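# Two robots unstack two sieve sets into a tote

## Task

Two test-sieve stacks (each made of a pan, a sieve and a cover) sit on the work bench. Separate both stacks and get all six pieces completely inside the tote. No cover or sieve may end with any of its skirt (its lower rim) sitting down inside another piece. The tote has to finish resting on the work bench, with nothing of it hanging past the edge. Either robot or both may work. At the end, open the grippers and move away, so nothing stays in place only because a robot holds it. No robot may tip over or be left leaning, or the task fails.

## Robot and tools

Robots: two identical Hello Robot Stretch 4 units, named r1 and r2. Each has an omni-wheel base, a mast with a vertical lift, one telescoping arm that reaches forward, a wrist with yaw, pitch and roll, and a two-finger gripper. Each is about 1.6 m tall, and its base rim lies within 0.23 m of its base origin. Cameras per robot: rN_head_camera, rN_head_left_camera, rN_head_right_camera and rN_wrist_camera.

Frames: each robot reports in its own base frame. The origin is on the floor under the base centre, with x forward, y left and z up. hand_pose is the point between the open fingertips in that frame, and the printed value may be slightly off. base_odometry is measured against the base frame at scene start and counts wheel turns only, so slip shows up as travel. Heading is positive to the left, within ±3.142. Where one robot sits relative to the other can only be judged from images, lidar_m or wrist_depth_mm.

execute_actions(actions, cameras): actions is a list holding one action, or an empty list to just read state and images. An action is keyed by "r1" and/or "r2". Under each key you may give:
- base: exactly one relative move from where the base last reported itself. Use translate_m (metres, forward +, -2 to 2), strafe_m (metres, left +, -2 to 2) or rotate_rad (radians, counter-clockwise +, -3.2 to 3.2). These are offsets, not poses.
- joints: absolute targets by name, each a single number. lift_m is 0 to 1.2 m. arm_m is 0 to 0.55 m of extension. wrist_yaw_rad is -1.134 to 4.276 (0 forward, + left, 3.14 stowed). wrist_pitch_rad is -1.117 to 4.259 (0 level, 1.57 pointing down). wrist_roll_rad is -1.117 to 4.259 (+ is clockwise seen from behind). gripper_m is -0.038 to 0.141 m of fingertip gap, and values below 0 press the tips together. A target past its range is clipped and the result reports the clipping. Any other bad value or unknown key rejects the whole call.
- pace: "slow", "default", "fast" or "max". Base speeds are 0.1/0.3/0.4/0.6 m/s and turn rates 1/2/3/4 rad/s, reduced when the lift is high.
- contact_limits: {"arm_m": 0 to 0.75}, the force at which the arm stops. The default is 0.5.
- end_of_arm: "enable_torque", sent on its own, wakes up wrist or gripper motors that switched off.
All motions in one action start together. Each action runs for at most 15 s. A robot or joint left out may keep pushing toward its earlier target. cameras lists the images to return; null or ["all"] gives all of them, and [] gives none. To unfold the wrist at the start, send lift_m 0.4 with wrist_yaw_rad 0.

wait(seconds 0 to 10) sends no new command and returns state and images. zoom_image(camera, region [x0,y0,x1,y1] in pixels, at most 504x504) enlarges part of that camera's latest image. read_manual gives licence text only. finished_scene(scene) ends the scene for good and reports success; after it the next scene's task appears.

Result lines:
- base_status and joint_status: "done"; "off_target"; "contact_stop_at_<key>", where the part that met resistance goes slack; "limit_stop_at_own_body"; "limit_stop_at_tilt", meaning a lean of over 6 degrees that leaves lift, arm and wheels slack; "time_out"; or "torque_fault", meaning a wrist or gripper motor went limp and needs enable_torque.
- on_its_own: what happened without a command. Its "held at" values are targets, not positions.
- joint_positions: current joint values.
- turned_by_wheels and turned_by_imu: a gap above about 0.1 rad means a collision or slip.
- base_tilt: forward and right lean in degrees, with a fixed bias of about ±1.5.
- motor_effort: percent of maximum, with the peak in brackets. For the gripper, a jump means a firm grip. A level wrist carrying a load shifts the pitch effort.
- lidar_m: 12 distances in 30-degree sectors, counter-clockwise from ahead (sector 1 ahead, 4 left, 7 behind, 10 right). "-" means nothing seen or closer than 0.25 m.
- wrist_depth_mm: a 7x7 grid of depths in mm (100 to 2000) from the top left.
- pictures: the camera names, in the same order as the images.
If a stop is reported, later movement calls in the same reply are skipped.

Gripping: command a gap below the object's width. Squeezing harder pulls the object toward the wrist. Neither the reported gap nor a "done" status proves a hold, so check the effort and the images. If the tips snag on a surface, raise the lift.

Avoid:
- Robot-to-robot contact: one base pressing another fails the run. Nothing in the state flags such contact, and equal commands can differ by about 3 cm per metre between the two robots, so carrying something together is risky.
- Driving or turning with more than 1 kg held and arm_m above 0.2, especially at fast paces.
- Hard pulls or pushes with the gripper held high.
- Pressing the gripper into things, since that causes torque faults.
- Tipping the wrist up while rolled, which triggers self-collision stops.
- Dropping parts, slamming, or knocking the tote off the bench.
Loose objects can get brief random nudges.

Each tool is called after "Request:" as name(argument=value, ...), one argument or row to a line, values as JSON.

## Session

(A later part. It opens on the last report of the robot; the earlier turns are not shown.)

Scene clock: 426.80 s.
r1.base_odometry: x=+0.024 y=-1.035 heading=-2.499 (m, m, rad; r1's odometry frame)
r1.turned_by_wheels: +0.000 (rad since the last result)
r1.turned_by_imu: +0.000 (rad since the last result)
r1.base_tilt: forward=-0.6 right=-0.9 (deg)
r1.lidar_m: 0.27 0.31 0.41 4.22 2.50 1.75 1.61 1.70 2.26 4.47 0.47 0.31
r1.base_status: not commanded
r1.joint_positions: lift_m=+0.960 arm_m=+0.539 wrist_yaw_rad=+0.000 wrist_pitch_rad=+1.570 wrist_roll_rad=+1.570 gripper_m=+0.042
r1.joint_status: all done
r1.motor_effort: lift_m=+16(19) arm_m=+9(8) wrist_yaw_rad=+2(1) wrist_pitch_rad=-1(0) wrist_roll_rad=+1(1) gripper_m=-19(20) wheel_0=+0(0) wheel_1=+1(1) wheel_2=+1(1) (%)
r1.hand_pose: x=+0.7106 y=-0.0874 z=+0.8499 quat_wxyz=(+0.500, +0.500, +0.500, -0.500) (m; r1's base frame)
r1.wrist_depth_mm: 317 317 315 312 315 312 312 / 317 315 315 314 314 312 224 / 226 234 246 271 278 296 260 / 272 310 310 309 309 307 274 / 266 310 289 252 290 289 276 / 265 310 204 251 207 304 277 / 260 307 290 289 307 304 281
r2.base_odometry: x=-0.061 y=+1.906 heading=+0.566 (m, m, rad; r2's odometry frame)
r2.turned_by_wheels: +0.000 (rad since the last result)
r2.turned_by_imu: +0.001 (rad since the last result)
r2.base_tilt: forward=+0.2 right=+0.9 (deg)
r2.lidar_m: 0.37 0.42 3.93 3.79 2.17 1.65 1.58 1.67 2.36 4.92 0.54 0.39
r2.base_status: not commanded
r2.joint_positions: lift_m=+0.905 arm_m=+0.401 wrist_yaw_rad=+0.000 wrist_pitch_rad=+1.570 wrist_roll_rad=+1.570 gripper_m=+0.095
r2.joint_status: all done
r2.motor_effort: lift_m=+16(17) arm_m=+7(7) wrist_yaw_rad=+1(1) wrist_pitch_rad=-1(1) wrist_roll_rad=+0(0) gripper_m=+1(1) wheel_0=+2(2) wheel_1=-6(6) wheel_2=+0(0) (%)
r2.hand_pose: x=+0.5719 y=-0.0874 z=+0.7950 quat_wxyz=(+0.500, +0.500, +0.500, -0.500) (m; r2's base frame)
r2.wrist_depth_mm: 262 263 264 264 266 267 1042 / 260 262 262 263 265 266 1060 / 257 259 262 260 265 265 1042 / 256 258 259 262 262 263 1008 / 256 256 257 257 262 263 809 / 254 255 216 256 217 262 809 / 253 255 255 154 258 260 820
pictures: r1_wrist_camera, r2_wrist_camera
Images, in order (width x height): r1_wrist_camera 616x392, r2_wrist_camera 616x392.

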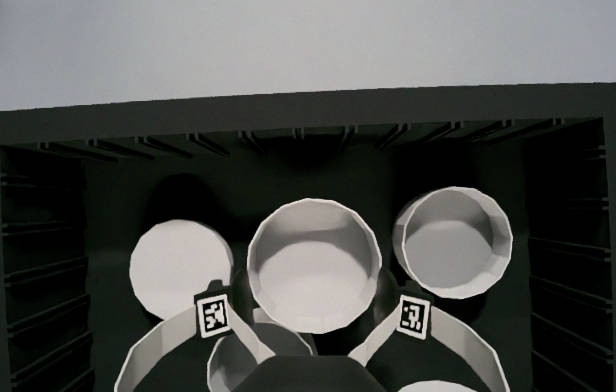

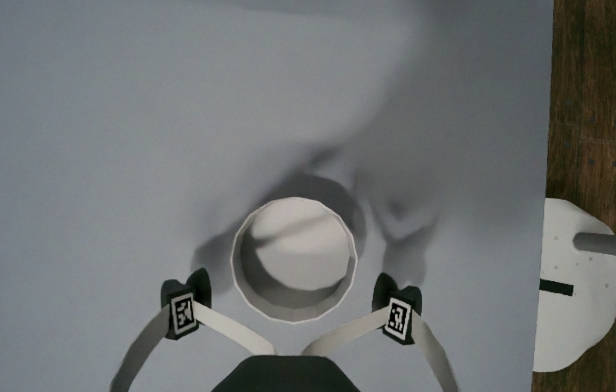

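Request:
execute_actions(
  actions=[
    {"r1":{"base":{"strafe_m":-0.008},"pace":"slow"},"r2":{"joints":{"gripper_m":0.042}}},
  ],
  cameras=["r2_wrist_camera"],
)

Request:
execute_actions(
  actions=[
    {"r1":{"joints":{"lift_m":0.925},"pace":"slow"},"r2":{"joints":{"lift_m":1.08}}},
  ],
  cameras=["r1_wrist_camera","r2_wrist_camera"],
)

Scene clock: 434.33 s.
r1.base_odometry: x=+0.019 y=-1.029 heading=-2.499 (m, m, rad; r1's odometry frame)
r1.turned_by_wheels: +0.000 (rad since the last result)
r1.turned_by_imu: +0.001 (rad since the last result)
r1.base_tilt: forward=-0.6 right=-0.7 (deg)
r1.lidar_m: 0.28 0.30 0.41 4.24 2.49 1.74 1.64 1.68 2.24 4.47 0.51 0.33
r1.base_status: done
r1.joint_positions: lift_m=+0.960 arm_m=+0.539 wrist_yaw_rad=+0.000 wrist_pitch_rad=+1.570 wrist_roll_rad=+1.570 gripper_m=+0.042
r1.joint_status: not commanded
r1.motor_effort: lift_m=+16(16) arm_m=+9(9) wrist_yaw_rad=+4(1) wrist_pitch_rad=+1(1) wrist_roll_rad=+1(0) gripper_m=-20(22) wheel_0=-1(4) wheel_1=-1(3) wheel_2=+1(1) (%)
r1.hand_pose: x=+0.7106 y=-0.0874 z=+0.8499 quat_wxyz=(+0.500, +0.500, +0.500, -0.500) (m; r1's base frame)
r1.wrist_depth_mm: 317 317 315 314 314 312 312 / 317 315 314 314 312 312 312 / 227 226 224 224 231 233 252 / 272 312 310 310 309 307 273 / 266 310 287 252 289 289 276 / 263 309 205 250 206 306 279 / 259 309 290 289 306 304 281
r2.base_odometry: x=-0.061 y=+1.906 heading=+0.566 (m, m, rad; r2's odometry frame)
r2.turned_by_wheels: +0.000 (rad since the last result)
r2.turned_by_imu: +0.001 (rad since the last result)
r2.base_tilt: forward=+0.1 right=+0.9 (deg)
r2.lidar_m: 0.38 0.41 3.94 3.80 2.18 1.66 1.58 1.68 2.36 4.93 0.53 0.39
r2.base_status: not commanded
r2.joint_positions: lift_m=+0.905 arm_m=+0.401 wrist_yaw_rad=+0.000 wrist_pitch_rad=+1.570 wrist_roll_rad=+1.570 gripper_m=+0.042
r2.joint_status: all done
r2.motor_effort: lift_m=+16(16) arm_m=+7(7) wrist_yaw_rad=+1(1) wrist_pitch_rad=+2(1) wrist_roll_rad=+0(0) gripper_m=-15(16) wheel_0=+2(2) wheel_1=-6(6) wheel_2=+0(0) (%)
r2.hand_pose: x=+0.5719 y=-0.0874 z=+0.7950 quat_wxyz=(+0.500, +0.500, +0.500, -0.500) (m; r2's base frame)
r2.wrist_depth_mm: 260 263 264 264 266 267 1042 / 260 260 262 263 264 265 1042 / 257 260 262 263 263 265 1042 / 258 257 259 260 262 264 1042 / 257 256 257 253 260 260 820 / 253 256 209 250 211 259 809 / 253 255 255 256 256 260 809
pictures: r2_wrist_camera
Images, in order (width x height): r2_wrist_camera 616x392.

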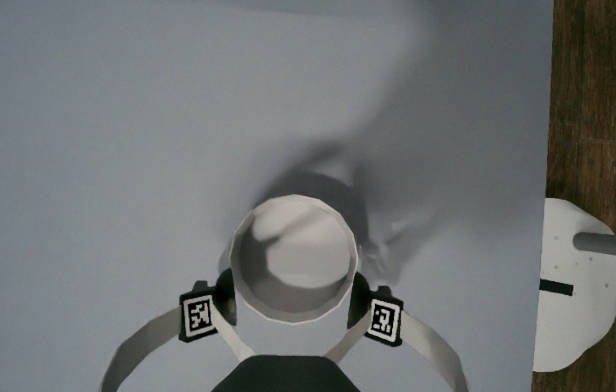

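Scene clock: 436.13 s.
r1.base_odometry: x=+0.019 y=-1.029 heading=-2.499 (m, m, rad; r1's odometry frame)
r1.turned_by_wheels: +0.000 (rad since the last result)
r1.turned_by_imu: +0.000 (rad since the last result)
r1.base_tilt: forward=-0.5 right=-0.8 (deg)
r1.lidar_m: 0.29 0.31 0.41 4.23 2.51 1.73 1.64 1.71 2.28 4.44 0.49 0.32
r1.base_status: not commanded
r1.joint_positions: lift_m=+0.925 arm_m=+0.539 wrist_yaw_rad=+0.000 wrist_pitch_rad=+1.570 wrist_roll_rad=+1.570 gripper_m=+0.042
r1.joint_status: all done
r1.motor_effort: lift_m=+16(13) arm_m=+9(9) wrist_yaw_rad=+2(3) wrist_pitch_rad=+0(0) wrist_roll_rad=+1(1) gripper_m=-22(21) wheel_0=-1(1) wheel_1=-1(0) wheel_2=+1(1) (%)
r1.hand_pose: x=+0.7106 y=-0.0874 z=+0.8149 quat_wxyz=(+0.500, +0.500, +0.500, -0.500) (m; r1's base frame)
r1.wrist_depth_mm: 282 279 281 279 279 278 277 / 279 279 279 278 189 189 189 / 191 193 204 221 232 232 252 / 271 277 276 274 273 273 271 / 267 274 274 250 255 255 267 / 263 252 204 250 206 254 271 / 258 274 254 248 272 270 268
r2.base_odometry: x=-0.061 y=+1.906 heading=+0.566 (m, m, rad; r2's odometry frame)
r2.turned_by_wheels: +0.000 (rad since the last result)
r2.turned_by_imu: +0.001 (rad since the last result)
r2.base_tilt: forward=+0.1 right=+0.6 (deg)
r2.lidar_m: 0.36 0.41 3.92 3.82 2.15 1.65 1.57 1.66 2.35 4.92 0.53 0.39
r2.base_status: not commanded
r2.joint_positions: lift_m=+1.080 arm_m=+0.401 wrist_yaw_rad=+0.000 wrist_pitch_rad=+1.570 wrist_roll_rad=+1.570 gripper_m=+0.042
r2.joint_status: all done
r2.motor_effort: lift_m=+24(25) arm_m=+7(7) wrist_yaw_rad=+2(1) wrist_pitch_rad=+2(1) wrist_roll_rad=+0(0) gripper_m=-15(15) wheel_0=+2(2) wheel_1=-6(6) wheel_2=+0(0) (%)
r2.hand_pose: x=+0.5719 y=-0.0874 z=+0.9694 quat_wxyz=(+0.500, +0.500, +0.500, -0.500) (m; r2's base frame)
r2.wrist_depth_mm: 433 436 439 442 449 1229 1229 / 433 436 436 442 439 1229 1229 / 427 433 436 436 439 1205 1229 / 430 430 433 436 439 1205 1229 / 427 427 436 254 436 991 1008 / 427 427 210 249 211 976 1205 / 421 424 424 427 430 1205 1205
pictures: r1_wrist_camera, r2_wrist_camera
Images, in order (width x height): r1_wrist_camera 616x392, r2_wrist_camera 616x392.

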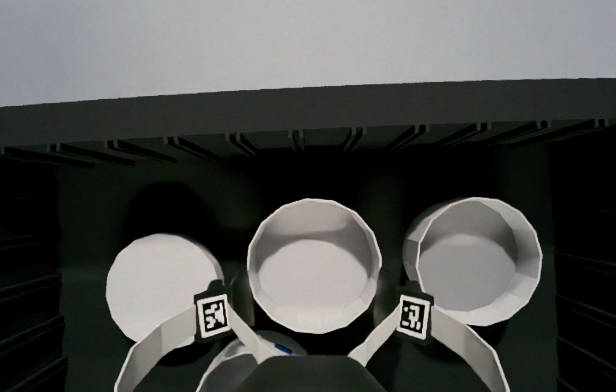

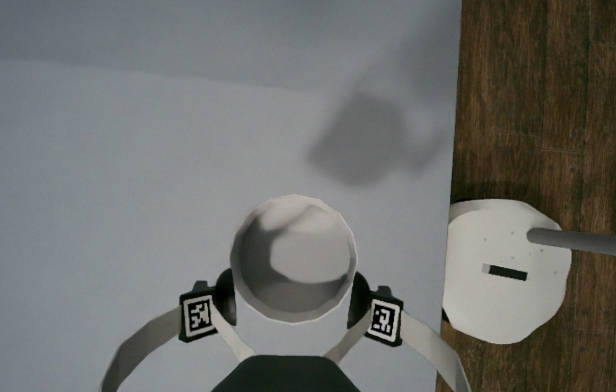

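Request:
execute_actions(
  actions=[
    {"r1":{"joints":{"lift_m":0.912},"pace":"slow"},"r2":{"joints":{"arm_m":0.25},"pace":"slow"}},
  ],
  cameras=["r1_wrist_camera"],
)

Request:
execute_actions(
  actions=[
    {"r1":{"joints":{"gripper_m":0.083},"pace":"slow"},"r2":{"base":{"strafe_m":-0.44},"joints":{"wrist_roll_rad":0},"pace":"slow"}},
  ],
  cameras=["r1_wrist_camera"],
)

Request:
execute_actions(
  actions=[
    {"r1":{"joints":{"lift_m":1.1},"pace":"slow"}},
  ],
  cameras=["r1_wrist_camera"],
)

Scene clock: 443.53 s.
r1.base_odometry: x=+0.019 y=-1.029 heading=-2.499 (m, m, rad; r1's odometry frame)
r1.turned_by_wheels: +0.000 (rad since the last result)
r1.turned_by_imu: +0.001 (rad since the last result)
r1.base_tilt: forward=-0.6 right=-0.8 (deg)
r1.lidar_m: 0.27 0.30 0.42 4.22 2.50 1.71 1.64 1.69 2.28 4.47 0.47 0.33
r1.base_status: not commanded
r1.joint_positions: lift_m=+0.912 arm_m=+0.539 wrist_yaw_rad=+0.000 wrist_pitch_rad=+1.570 wrist_roll_rad=+1.570 gripper_m=+0.042
r1.joint_status: all done
r1.motor_effort: lift_m=+16(14) arm_m=+9(9) wrist_yaw_rad=+3(1) wrist_pitch_rad=-1(0) wrist_roll_rad=+1(0) gripper_m=-20(21) wheel_0=+0(0) wheel_1=-1(1) wheel_2=+1(1) (%)
r1.hand_pose: x=+0.7106 y=-0.0874 z=+0.8019 quat_wxyz=(+0.500, +0.500, +0.500, -0.500) (m; r1's base frame)
r1.wrist_depth_mm: 268 266 266 265 265 264 264 / 267 267 177 177 176 175 176 / 181 180 204 222 232 232 251 / 262 264 262 263 262 260 259 / 263 240 260 252 251 242 256 / 260 239 204 249 206 241 257 / 259 250 242 253 258 256 257
r2.base_odometry: x=-0.061 y=+1.906 heading=+0.566 (m, m, rad; r2's odometry frame)
r2.turned_by_wheels: +0.000 (rad since the last result)
r2.turned_by_imu: +0.002 (rad since the last result)
r2.base_tilt: forward=+0.3 right=+0.8 (deg)
r2.lidar_m: 0.37 0.40 3.93 3.80 2.17 1.65 1.59 1.67 2.32 4.93 0.51 0.39
r2.base_status: not commanded
r2.joint_positions: lift_m=+1.080 arm_m=+0.251 wrist_yaw_rad=+0.000 wrist_pitch_rad=+1.570 wrist_roll_rad=+1.570 gripper_m=+0.042
r2.joint_status: all done
r2.motor_effort: lift_m=+24(24) arm_m=-8(8) wrist_yaw_rad=+1(2) wrist_pitch_rad=+3(0) wrist_roll_rad=+0(0) gripper_m=-16(16) wheel_0=+3(2) wheel_1=-6(6) wheel_2=+0(0) (%)
r2.hand_pose: x=+0.4225 y=-0.0874 z=+0.9694 quat_wxyz=(+0.500, +0.500, +0.500, -0.500) (m; r2's base frame)
r2.wrist_depth_mm: 433 439 439 442 1229 1255 1255 / 433 439 439 439 1205 1229 1229 / 430 433 436 433 1229 1229 1205 / 430 430 433 442 1205 1205 1205 / 424 430 430 253 991 991 1205 / 421 427 210 250 211 991 1205 / 424 424 427 427 1182 1182 1205
pictures: r1_wrist_camera
Images, in order (width x height): r1_wrist_camera 616x392.

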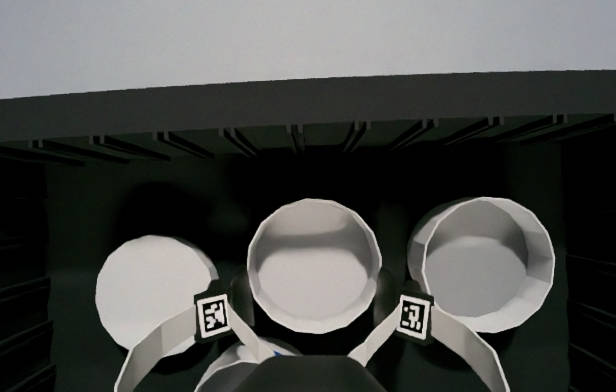

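Scene clock: 449.07 s.
r1.base_odometry: x=+0.019 y=-1.029 heading=-2.499 (m, m, rad; r1's odometry frame)
r1.turned_by_wheels: +0.000 (rad since the last result)
r1.turned_by_imu: +0.001 (rad since the last result)
r1.base_tilt: forward=-0.6 right=-0.8 (deg)
r1.lidar_m: 0.27 0.31 0.41 4.23 2.49 1.75 1.63 1.68 2.26 4.46 0.46 0.32
r1.base_status: not commanded
r1.joint_positions: lift_m=+0.912 arm_m=+0.539 wrist_yaw_rad=+0.000 wrist_pitch_rad=+1.570 wrist_roll_rad=+1.570 gripper_m=+0.083
r1.joint_status: all done
r1.motor_effort: lift_m=+16(16) arm_m=+9(9) wrist_yaw_rad=+2(1) wrist_pitch_rad=-1(0) wrist_roll_rad=+1(0) gripper_m=-3(25) wheel_0=-1(1) wheel_1=-1(1) wheel_2=+1(1) (%)
r1.hand_pose: x=+0.7106 y=-0.0874 z=+0.8019 quat_wxyz=(+0.500, +0.500, +0.500, -0.500) (m; r1's base frame)
r1.wrist_depth_mm: 268 268 267 266 266 264 265 / 267 267 177 177 176 176 175 / 180 179 204 221 232 233 253 / 264 263 263 260 263 244 259 / 263 240 262 258 259 242 236 / 260 240 199 259 196 241 257 / 258 260 246 145 258 258 257
r2.base_odometry: x=+0.175 y=+1.535 heading=+0.566 (m, m, rad; r2's odometry frame)
r2.turned_by_wheels: +0.000 (rad since the last result)
r2.turned_by_imu: +0.000 (rad since the last result)
r2.base_tilt: forward=+0.2 right=+0.9 (deg)
r2.lidar_m: 0.36 0.40 0.58 4.24 2.24 1.65 1.61 1.69 2.37 4.48 0.51 0.37
r2.base_status: done
r2.joint_positions: lift_m=+1.080 arm_m=+0.251 wrist_yaw_rad=+0.000 wrist_pitch_rad=+1.570 wrist_roll_rad=+0.000 gripper_m=+0.042
r2.joint_status: all done
r2.motor_effort: lift_m=+24(24) arm_m=-7(8) wrist_yaw_rad=+1(2) wrist_pitch_rad=-1(2) wrist_roll_rad=-1(6) gripper_m=-13(15) wheel_0=+1(6) wheel_1=-4(8) wheel_2=+0(0) (%)
r2.hand_pose: x=+0.4224 y=-0.0874 z=+0.9694 quat_wxyz=(+0.707, +0.000, +0.707, +0.000) (m; r2's base frame)
r2.wrist_depth_mm: 436 439 442 442 430 404 452 / 436 436 439 439 442 421 455 / 430 436 439 439 442 382 452 / 430 430 433 436 439 442 445 / 424 427 427 253 433 439 442 / 1160 1160 209 251 211 439 439 / 1138 1160 960 960 1182 1205 1229
pictures: r1_wrist_camera
Images, in order (width x height): r1_wrist_camera 616x392.

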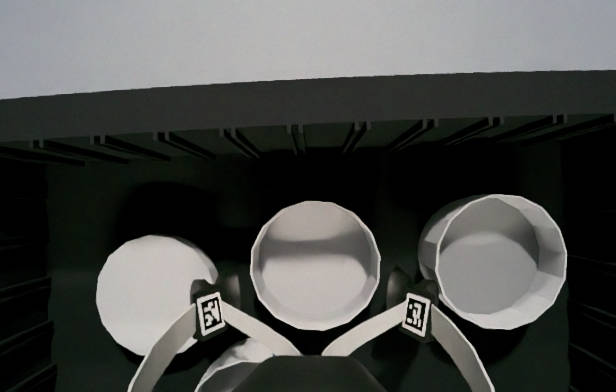

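Scene clock: 451.37 s.
r1.base_odometry: x=+0.019 y=-1.029 heading=-2.499 (m, m, rad; r1's odometry frame)
r1.turned_by_wheels: +0.000 (rad since the last result)
r1.turned_by_imu: +0.000 (rad since the last result)
r1.base_tilt: forward=-0.7 right=-0.9 (deg)
r1.lidar_m: 0.29 0.32 0.42 4.22 2.52 1.73 1.64 1.72 2.29 4.47 0.48 0.32
r1.base_status: not commanded
r1.joint_positions: lift_m=+1.100 arm_m=+0.539 wrist_yaw_rad=+0.000 wrist_pitch_rad=+1.570 wrist_roll_rad=+1.570 gripper_m=+0.083
r1.joint_status: all done
r1.motor_effort: lift_m=+22(24) arm_m=+9(9) wrist_yaw_rad=+1(2) wrist_pitch_rad=+1(1) wrist_roll_rad=+1(2) gripper_m=-5(4) wheel_0=-1(1) wheel_1=-1(1) wheel_2=+1(1) (%)
r1.hand_pose: x=+0.7106 y=-0.0874 z=+0.9895 quat_wxyz=(+0.500, +0.500, +0.500, -0.500) (m; r1's base frame)
r1.wrist_depth_mm: 459 455 455 455 449 455 452 / 459 455 455 455 452 452 449 / 452 452 452 452 377 413 449 / 455 379 452 452 449 424 445 / 455 427 430 449 427 397 445 / 452 413 198 433 199 375 445 / 452 362 445 145 379 359 445
r2.base_odometry: x=+0.175 y=+1.535 heading=+0.566 (m, m, rad; r2's odometry frame)
r2.turned_by_wheels: +0.000 (rad since the last result)
r2.turned_by_imu: +0.001 (rad since the last result)
r2.base_tilt: forward=+0.3 right=+0.7 (deg)
r2.lidar_m: 0.36 0.38 0.56 4.23 2.20 1.67 1.61 1.67 2.35 4.48 0.53 0.38
r2.base_status: not commanded
r2.joint_positions: lift_m=+1.080 arm_m=+0.251 wrist_yaw_rad=+0.000 wrist_pitch_rad=+1.570 wrist_roll_rad=+0.000 gripper_m=+0.042
r2.joint_status: not commanded
r2.motor_effort: lift_m=+24(24) arm_m=-7(7) wrist_yaw_rad=+1(1) wrist_pitch_rad=+1(2) wrist_roll_rad=-2(1) gripper_m=-16(17) wheel_0=+2(1) wheel_1=-4(3) wheel_2=+0(0) (%)
r2.hand_pose: x=+0.4224 y=-0.0874 z=+0.9694 quat_wxyz=(+0.707, +0.000, +0.707, +0.000) (m; r2's base frame)
r2.wrist_depth_mm: 439 439 439 442 430 407 455 / 439 439 439 436 445 418 452 / 430 436 430 436 439 382 449 / 427 433 433 439 436 439 449 / 427 433 427 253 436 439 442 / 1182 1160 210 250 211 439 442 / 1138 1160 960 960 1182 1205 1229
pictures: r1_wrist_camera
Images, in order (width x height): r1_wrist_camera 616x392.

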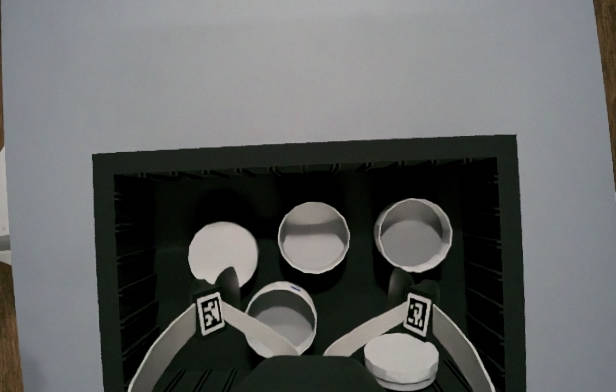

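Request:
execute_actions(
  actions=[
    {"r1":{"base":{"translate_m":-0.5},"joints":{"arm_m":0.05}}},
  ],
  cameras=[],
)

Request:
execute_actions(
  actions=[
    {"r2":{"base":{"strafe_m":-0.018},"joints":{"arm_m":0.47},"pace":"slow"}},
  ],
  cameras=["r2_wrist_camera","r1_head_camera"],
)

Scene clock: 459.47 s.
r1.base_odometry: x=+0.420 y=-0.729 heading=-2.499 (m, m, rad; r1's odometry frame)
r1.turned_by_wheels: +0.000 (rad since the last result)
r1.turned_by_imu: +0.003 (rad since the last result)
r1.base_tilt: forward=-0.6 right=-0.9 (deg)
r1.lidar_m: 0.77 0.81 4.39 4.19 1.72 1.21 1.13 1.19 1.57 3.90 4.61 0.84
r1.base_status: done
r1.joint_positions: lift_m=+1.100 arm_m=+0.052 wrist_yaw_rad=+0.000 wrist_pitch_rad=+1.570 wrist_roll_rad=+1.570 gripper_m=+0.083
r1.joint_status: all done
r1.motor_effort: lift_m=+21(22) arm_m=-9(7) wrist_yaw_rad=+2(0) wrist_pitch_rad=-1(0) wrist_roll_rad=+1(1) gripper_m=-3(3) wheel_0=-1(3) wheel_1=+0(4) wheel_2=-1(8) (%)
r1.hand_pose: x=+0.2226 y=-0.0874 z=+0.9895 quat_wxyz=(+0.500, +0.500, +0.500, -0.500) (m; r1's base frame)
r1.wrist_depth_mm: 1229 1229 1229 1205 1229 1229 1205 / 1229 1229 1205 1229 1205 1229 1229 / 1255 1229 1205 1205 1229 1182 1205 / 1229 1229 1229 1205 991 1182 1205 / 1229 1205 1205 1205 976 1205 1205 / 1229 1182 199 1205 199 1182 1205 / 1229 1205 1182 144 1205 1205 1182
r2.base_odometry: x=+0.175 y=+1.535 heading=+0.566 (m, m, rad; r2's odometry frame)
r2.turned_by_wheels: +0.000 (rad since the last result)
r2.turned_by_imu: +0.002 (rad since the last result)
r2.base_tilt: forward=+0.3 right=+0.9 (deg)
r2.lidar_m: 0.36 0.40 0.55 4.23 2.22 1.64 1.62 1.70 2.37 4.47 0.53 0.39
r2.base_status: not commanded
r2.joint_positions: lift_m=+1.080 arm_m=+0.251 wrist_yaw_rad=+0.000 wrist_pitch_rad=+1.570 wrist_roll_rad=+0.000 gripper_m=+0.042
r2.joint_status: not commanded
r2.motor_effort: lift_m=+24(24) arm_m=-7(7) wrist_yaw_rad=+1(1) wrist_pitch_rad=+3(1) wrist_roll_rad=-2(1) gripper_m=-15(14) wheel_0=+1(2) wheel_1=-4(3) wheel_2=+0(0) (%)
r2.hand_pose: x=+0.4224 y=-0.0874 z=+0.9694 quat_wxyz=(+0.707, +0.000, +0.707, +0.000) (m; r2's base frame)
r2.wrist_depth_mm: 439 442 439 439 430 404 459 / 436 439 439 439 445 424 455 / 430 436 436 439 442 384 449 / 427 430 433 439 439 445 442 / 424 427 430 254 439 439 442 / 1160 1160 209 250 212 436 439 / 1138 1160 976 991 1182 1229 1205
pictures: none
No camera images: the call's "cameras" was empty. Leave "cameras" out to get every camera's image.

Scene clock: 462.93 s.
r1.base_odometry: x=+0.420 y=-0.729 heading=-2.499 (m, m, rad; r1's odometry frame)
r1.turned_by_wheels: +0.000 (rad since the last result)
r1.turned_by_imu: +0.001 (rad since the last result)
r1.base_tilt: forward=-0.5 right=-0.8 (deg)
r1.lidar_m: 0.76 0.78 4.41 4.21 1.73 1.23 1.15 1.18 1.61 3.88 4.63 0.83
r1.base_status: not commanded
r1.joint_positions: lift_m=+1.100 arm_m=+0.052 wrist_yaw_rad=+0.000 wrist_pitch_rad=+1.570 wrist_roll_rad=+1.570 gripper_m=+0.083
r1.joint_status: not commanded
r1.motor_effort: lift_m=+21(21) arm_m=-8(9) wrist_yaw_rad=+3(1) wrist_pitch_rad=-1(0) wrist_roll_rad=+1(0) gripper_m=-2(4) wheel_0=-1(1) wheel_1=+0(0) wheel_2=-1(1) (%)
r1.hand_pose: x=+0.2226 y=-0.0874 z=+0.9895 quat_wxyz=(+0.500, +0.500, +0.500, -0.500) (m; r1's base frame)
r1.wrist_depth_mm: 1255 1255 1229 1229 1229 1229 1205 / 1229 1229 1205 1229 1229 1205 1205 / 1229 1205 1205 1205 1205 1229 1229 / 1205 1229 1205 1205 991 1205 1205 / 1205 1205 1229 1205 991 1182 1182 / 1229 1229 199 1182 198 1182 1205 / 1205 1205 1205 145 1182 1205 1160
r2.base_odometry: x=+0.185 y=+1.520 heading=+0.565 (m, m, rad; r2's odometry frame)
r2.turned_by_wheels: +0.000 (rad since the last result)
r2.turned_by_imu: +0.001 (rad since the last result)
r2.base_tilt: forward=+0.3 right=+0.9 (deg)
r2.lidar_m: 0.37 0.39 0.54 4.26 2.21 1.68 1.60 1.68 2.36 4.47 0.50 0.38
r2.base_status: done
r2.joint_positions: lift_m=+1.080 arm_m=+0.469 wrist_yaw_rad=+0.000 wrist_pitch_rad=+1.570 wrist_roll_rad=+0.000 gripper_m=+0.042
r2.joint_status: all done
r2.motor_effort: lift_m=+24(24) arm_m=+7(5) wrist_yaw_rad=+0(1) wrist_pitch_rad=+3(1) wrist_roll_rad=-1(1) gripper_m=-15(16) wheel_0=+2(6) wheel_1=-4(6) wheel_2=+0(1) (%)
r2.hand_pose: x=+0.6398 y=-0.0874 z=+0.9694 quat_wxyz=(+0.707, +0.000, +0.707, +0.000) (m; r2's base frame)
r2.wrist_depth_mm: 439 439 442 433 445 402 452 / 433 436 436 433 442 377 452 / 430 436 433 433 439 397 452 / 427 430 421 433 418 415 449 / 424 427 343 252 433 399 445 / 421 427 210 250 211 392 436 / 418 418 342 340 343 430 439
pictures: r1_head_camera, r2_wrist_camera
Images, in order (width x height): r1_head_camera 420x560, r2_wrist_camera 616x392.

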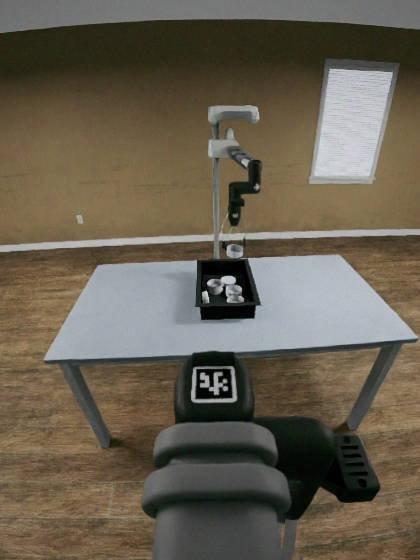

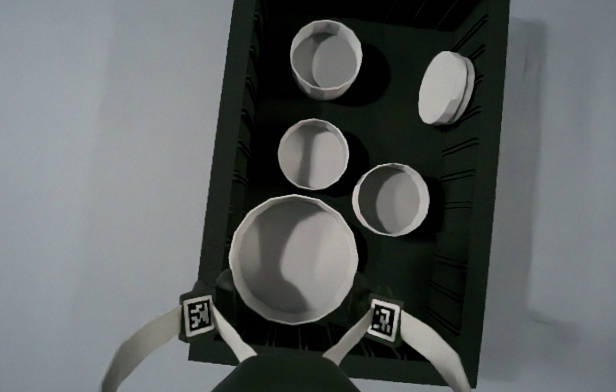

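Request:
execute_actions(
  actions=[
    {"r2":{"joints":{"arm_m":0.385},"pace":"slow"}},
  ],
  cameras=["r2_wrist_camera"],
)

Scene clock: 471.87 s.
r1.base_odometry: x=+0.420 y=-0.729 heading=-2.499 (m, m, rad; r1's odometry frame)
r1.turned_by_wheels: +0.000 (rad since the last result)
r1.turned_by_imu: +0.001 (rad since the last result)
r1.base_tilt: forward=-0.8 right=-0.8 (deg)
r1.lidar_m: 0.78 0.82 4.45 4.21 1.73 1.22 1.13 1.19 1.56 3.90 4.60 0.87
r1.base_status: not commanded
r1.joint_positions: lift_m=+1.100 arm_m=+0.052 wrist_yaw_rad=+0.000 wrist_pitch_rad=+1.570 wrist_roll_rad=+1.570 gripper_m=+0.083
r1.joint_status: not commanded
r1.motor_effort: lift_m=+21(21) arm_m=-8(9) wrist_yaw_rad=+2(2) wrist_pitch_rad=-1(1) wrist_roll_rad=+1(1) gripper_m=-3(3) wheel_0=-1(1) wheel_1=+0(0) wheel_2=-1(1) (%)
r1.hand_pose: x=+0.2226 y=-0.0874 z=+0.9895 quat_wxyz=(+0.500, +0.500, +0.500, -0.500) (m; r1's base frame)
r1.wrist_depth_mm: 1229 1205 1229 1205 1229 1182 1229 / 1205 1205 1205 1205 1229 1205 1229 / 1229 1229 1229 1229 1229 1205 1205 / 1205 1229 1205 1205 991 1205 1205 / 1229 1205 1182 1205 1008 1205 1205 / 1205 1205 199 1205 198 1205 1182 / 1205 1205 1205 145 1182 1205 1182
r2.base_odometry: x=+0.185 y=+1.520 heading=+0.565 (m, m, rad; r2's odometry frame)
r2.turned_by_wheels: +0.000 (rad since the last result)
r2.turned_by_imu: +0.002 (rad since the last result)
r2.base_tilt: forward=+0.2 right=+0.8 (deg)
r2.lidar_m: 0.37 0.39 0.55 4.28 2.22 1.67 1.60 1.70 2.37 4.47 0.54 0.37
r2.base_status: not commanded
r2.joint_positions: lift_m=+1.080 arm_m=+0.386 wrist_yaw_rad=+0.000 wrist_pitch_rad=+1.570 wrist_roll_rad=+0.000 gripper_m=+0.042
r2.joint_status: all done
r2.motor_effort: lift_m=+25(24) arm_m=-8(9) wrist_yaw_rad=+1(1) wrist_pitch_rad=+2(3) wrist_roll_rad=-1(2) gripper_m=-15(15) wheel_0=+2(2) wheel_1=-4(3) wheel_2=+0(0) (%)
r2.hand_pose: x=+0.5574 y=-0.0874 z=+0.9694 quat_wxyz=(+0.707, +0.000, +0.707, +0.000) (m; r2's base frame)
r2.wrist_depth_mm: 433 439 445 445 445 384 452 / 430 433 436 436 442 404 449 / 430 433 436 436 421 421 449 / 427 427 392 413 433 402 449 / 421 427 342 253 433 397 442 / 421 424 210 250 212 436 439 / 421 418 424 427 430 433 436
pictures: r2_wrist_camera
Images, in order (width x height): r2_wrist_camera 616x392.

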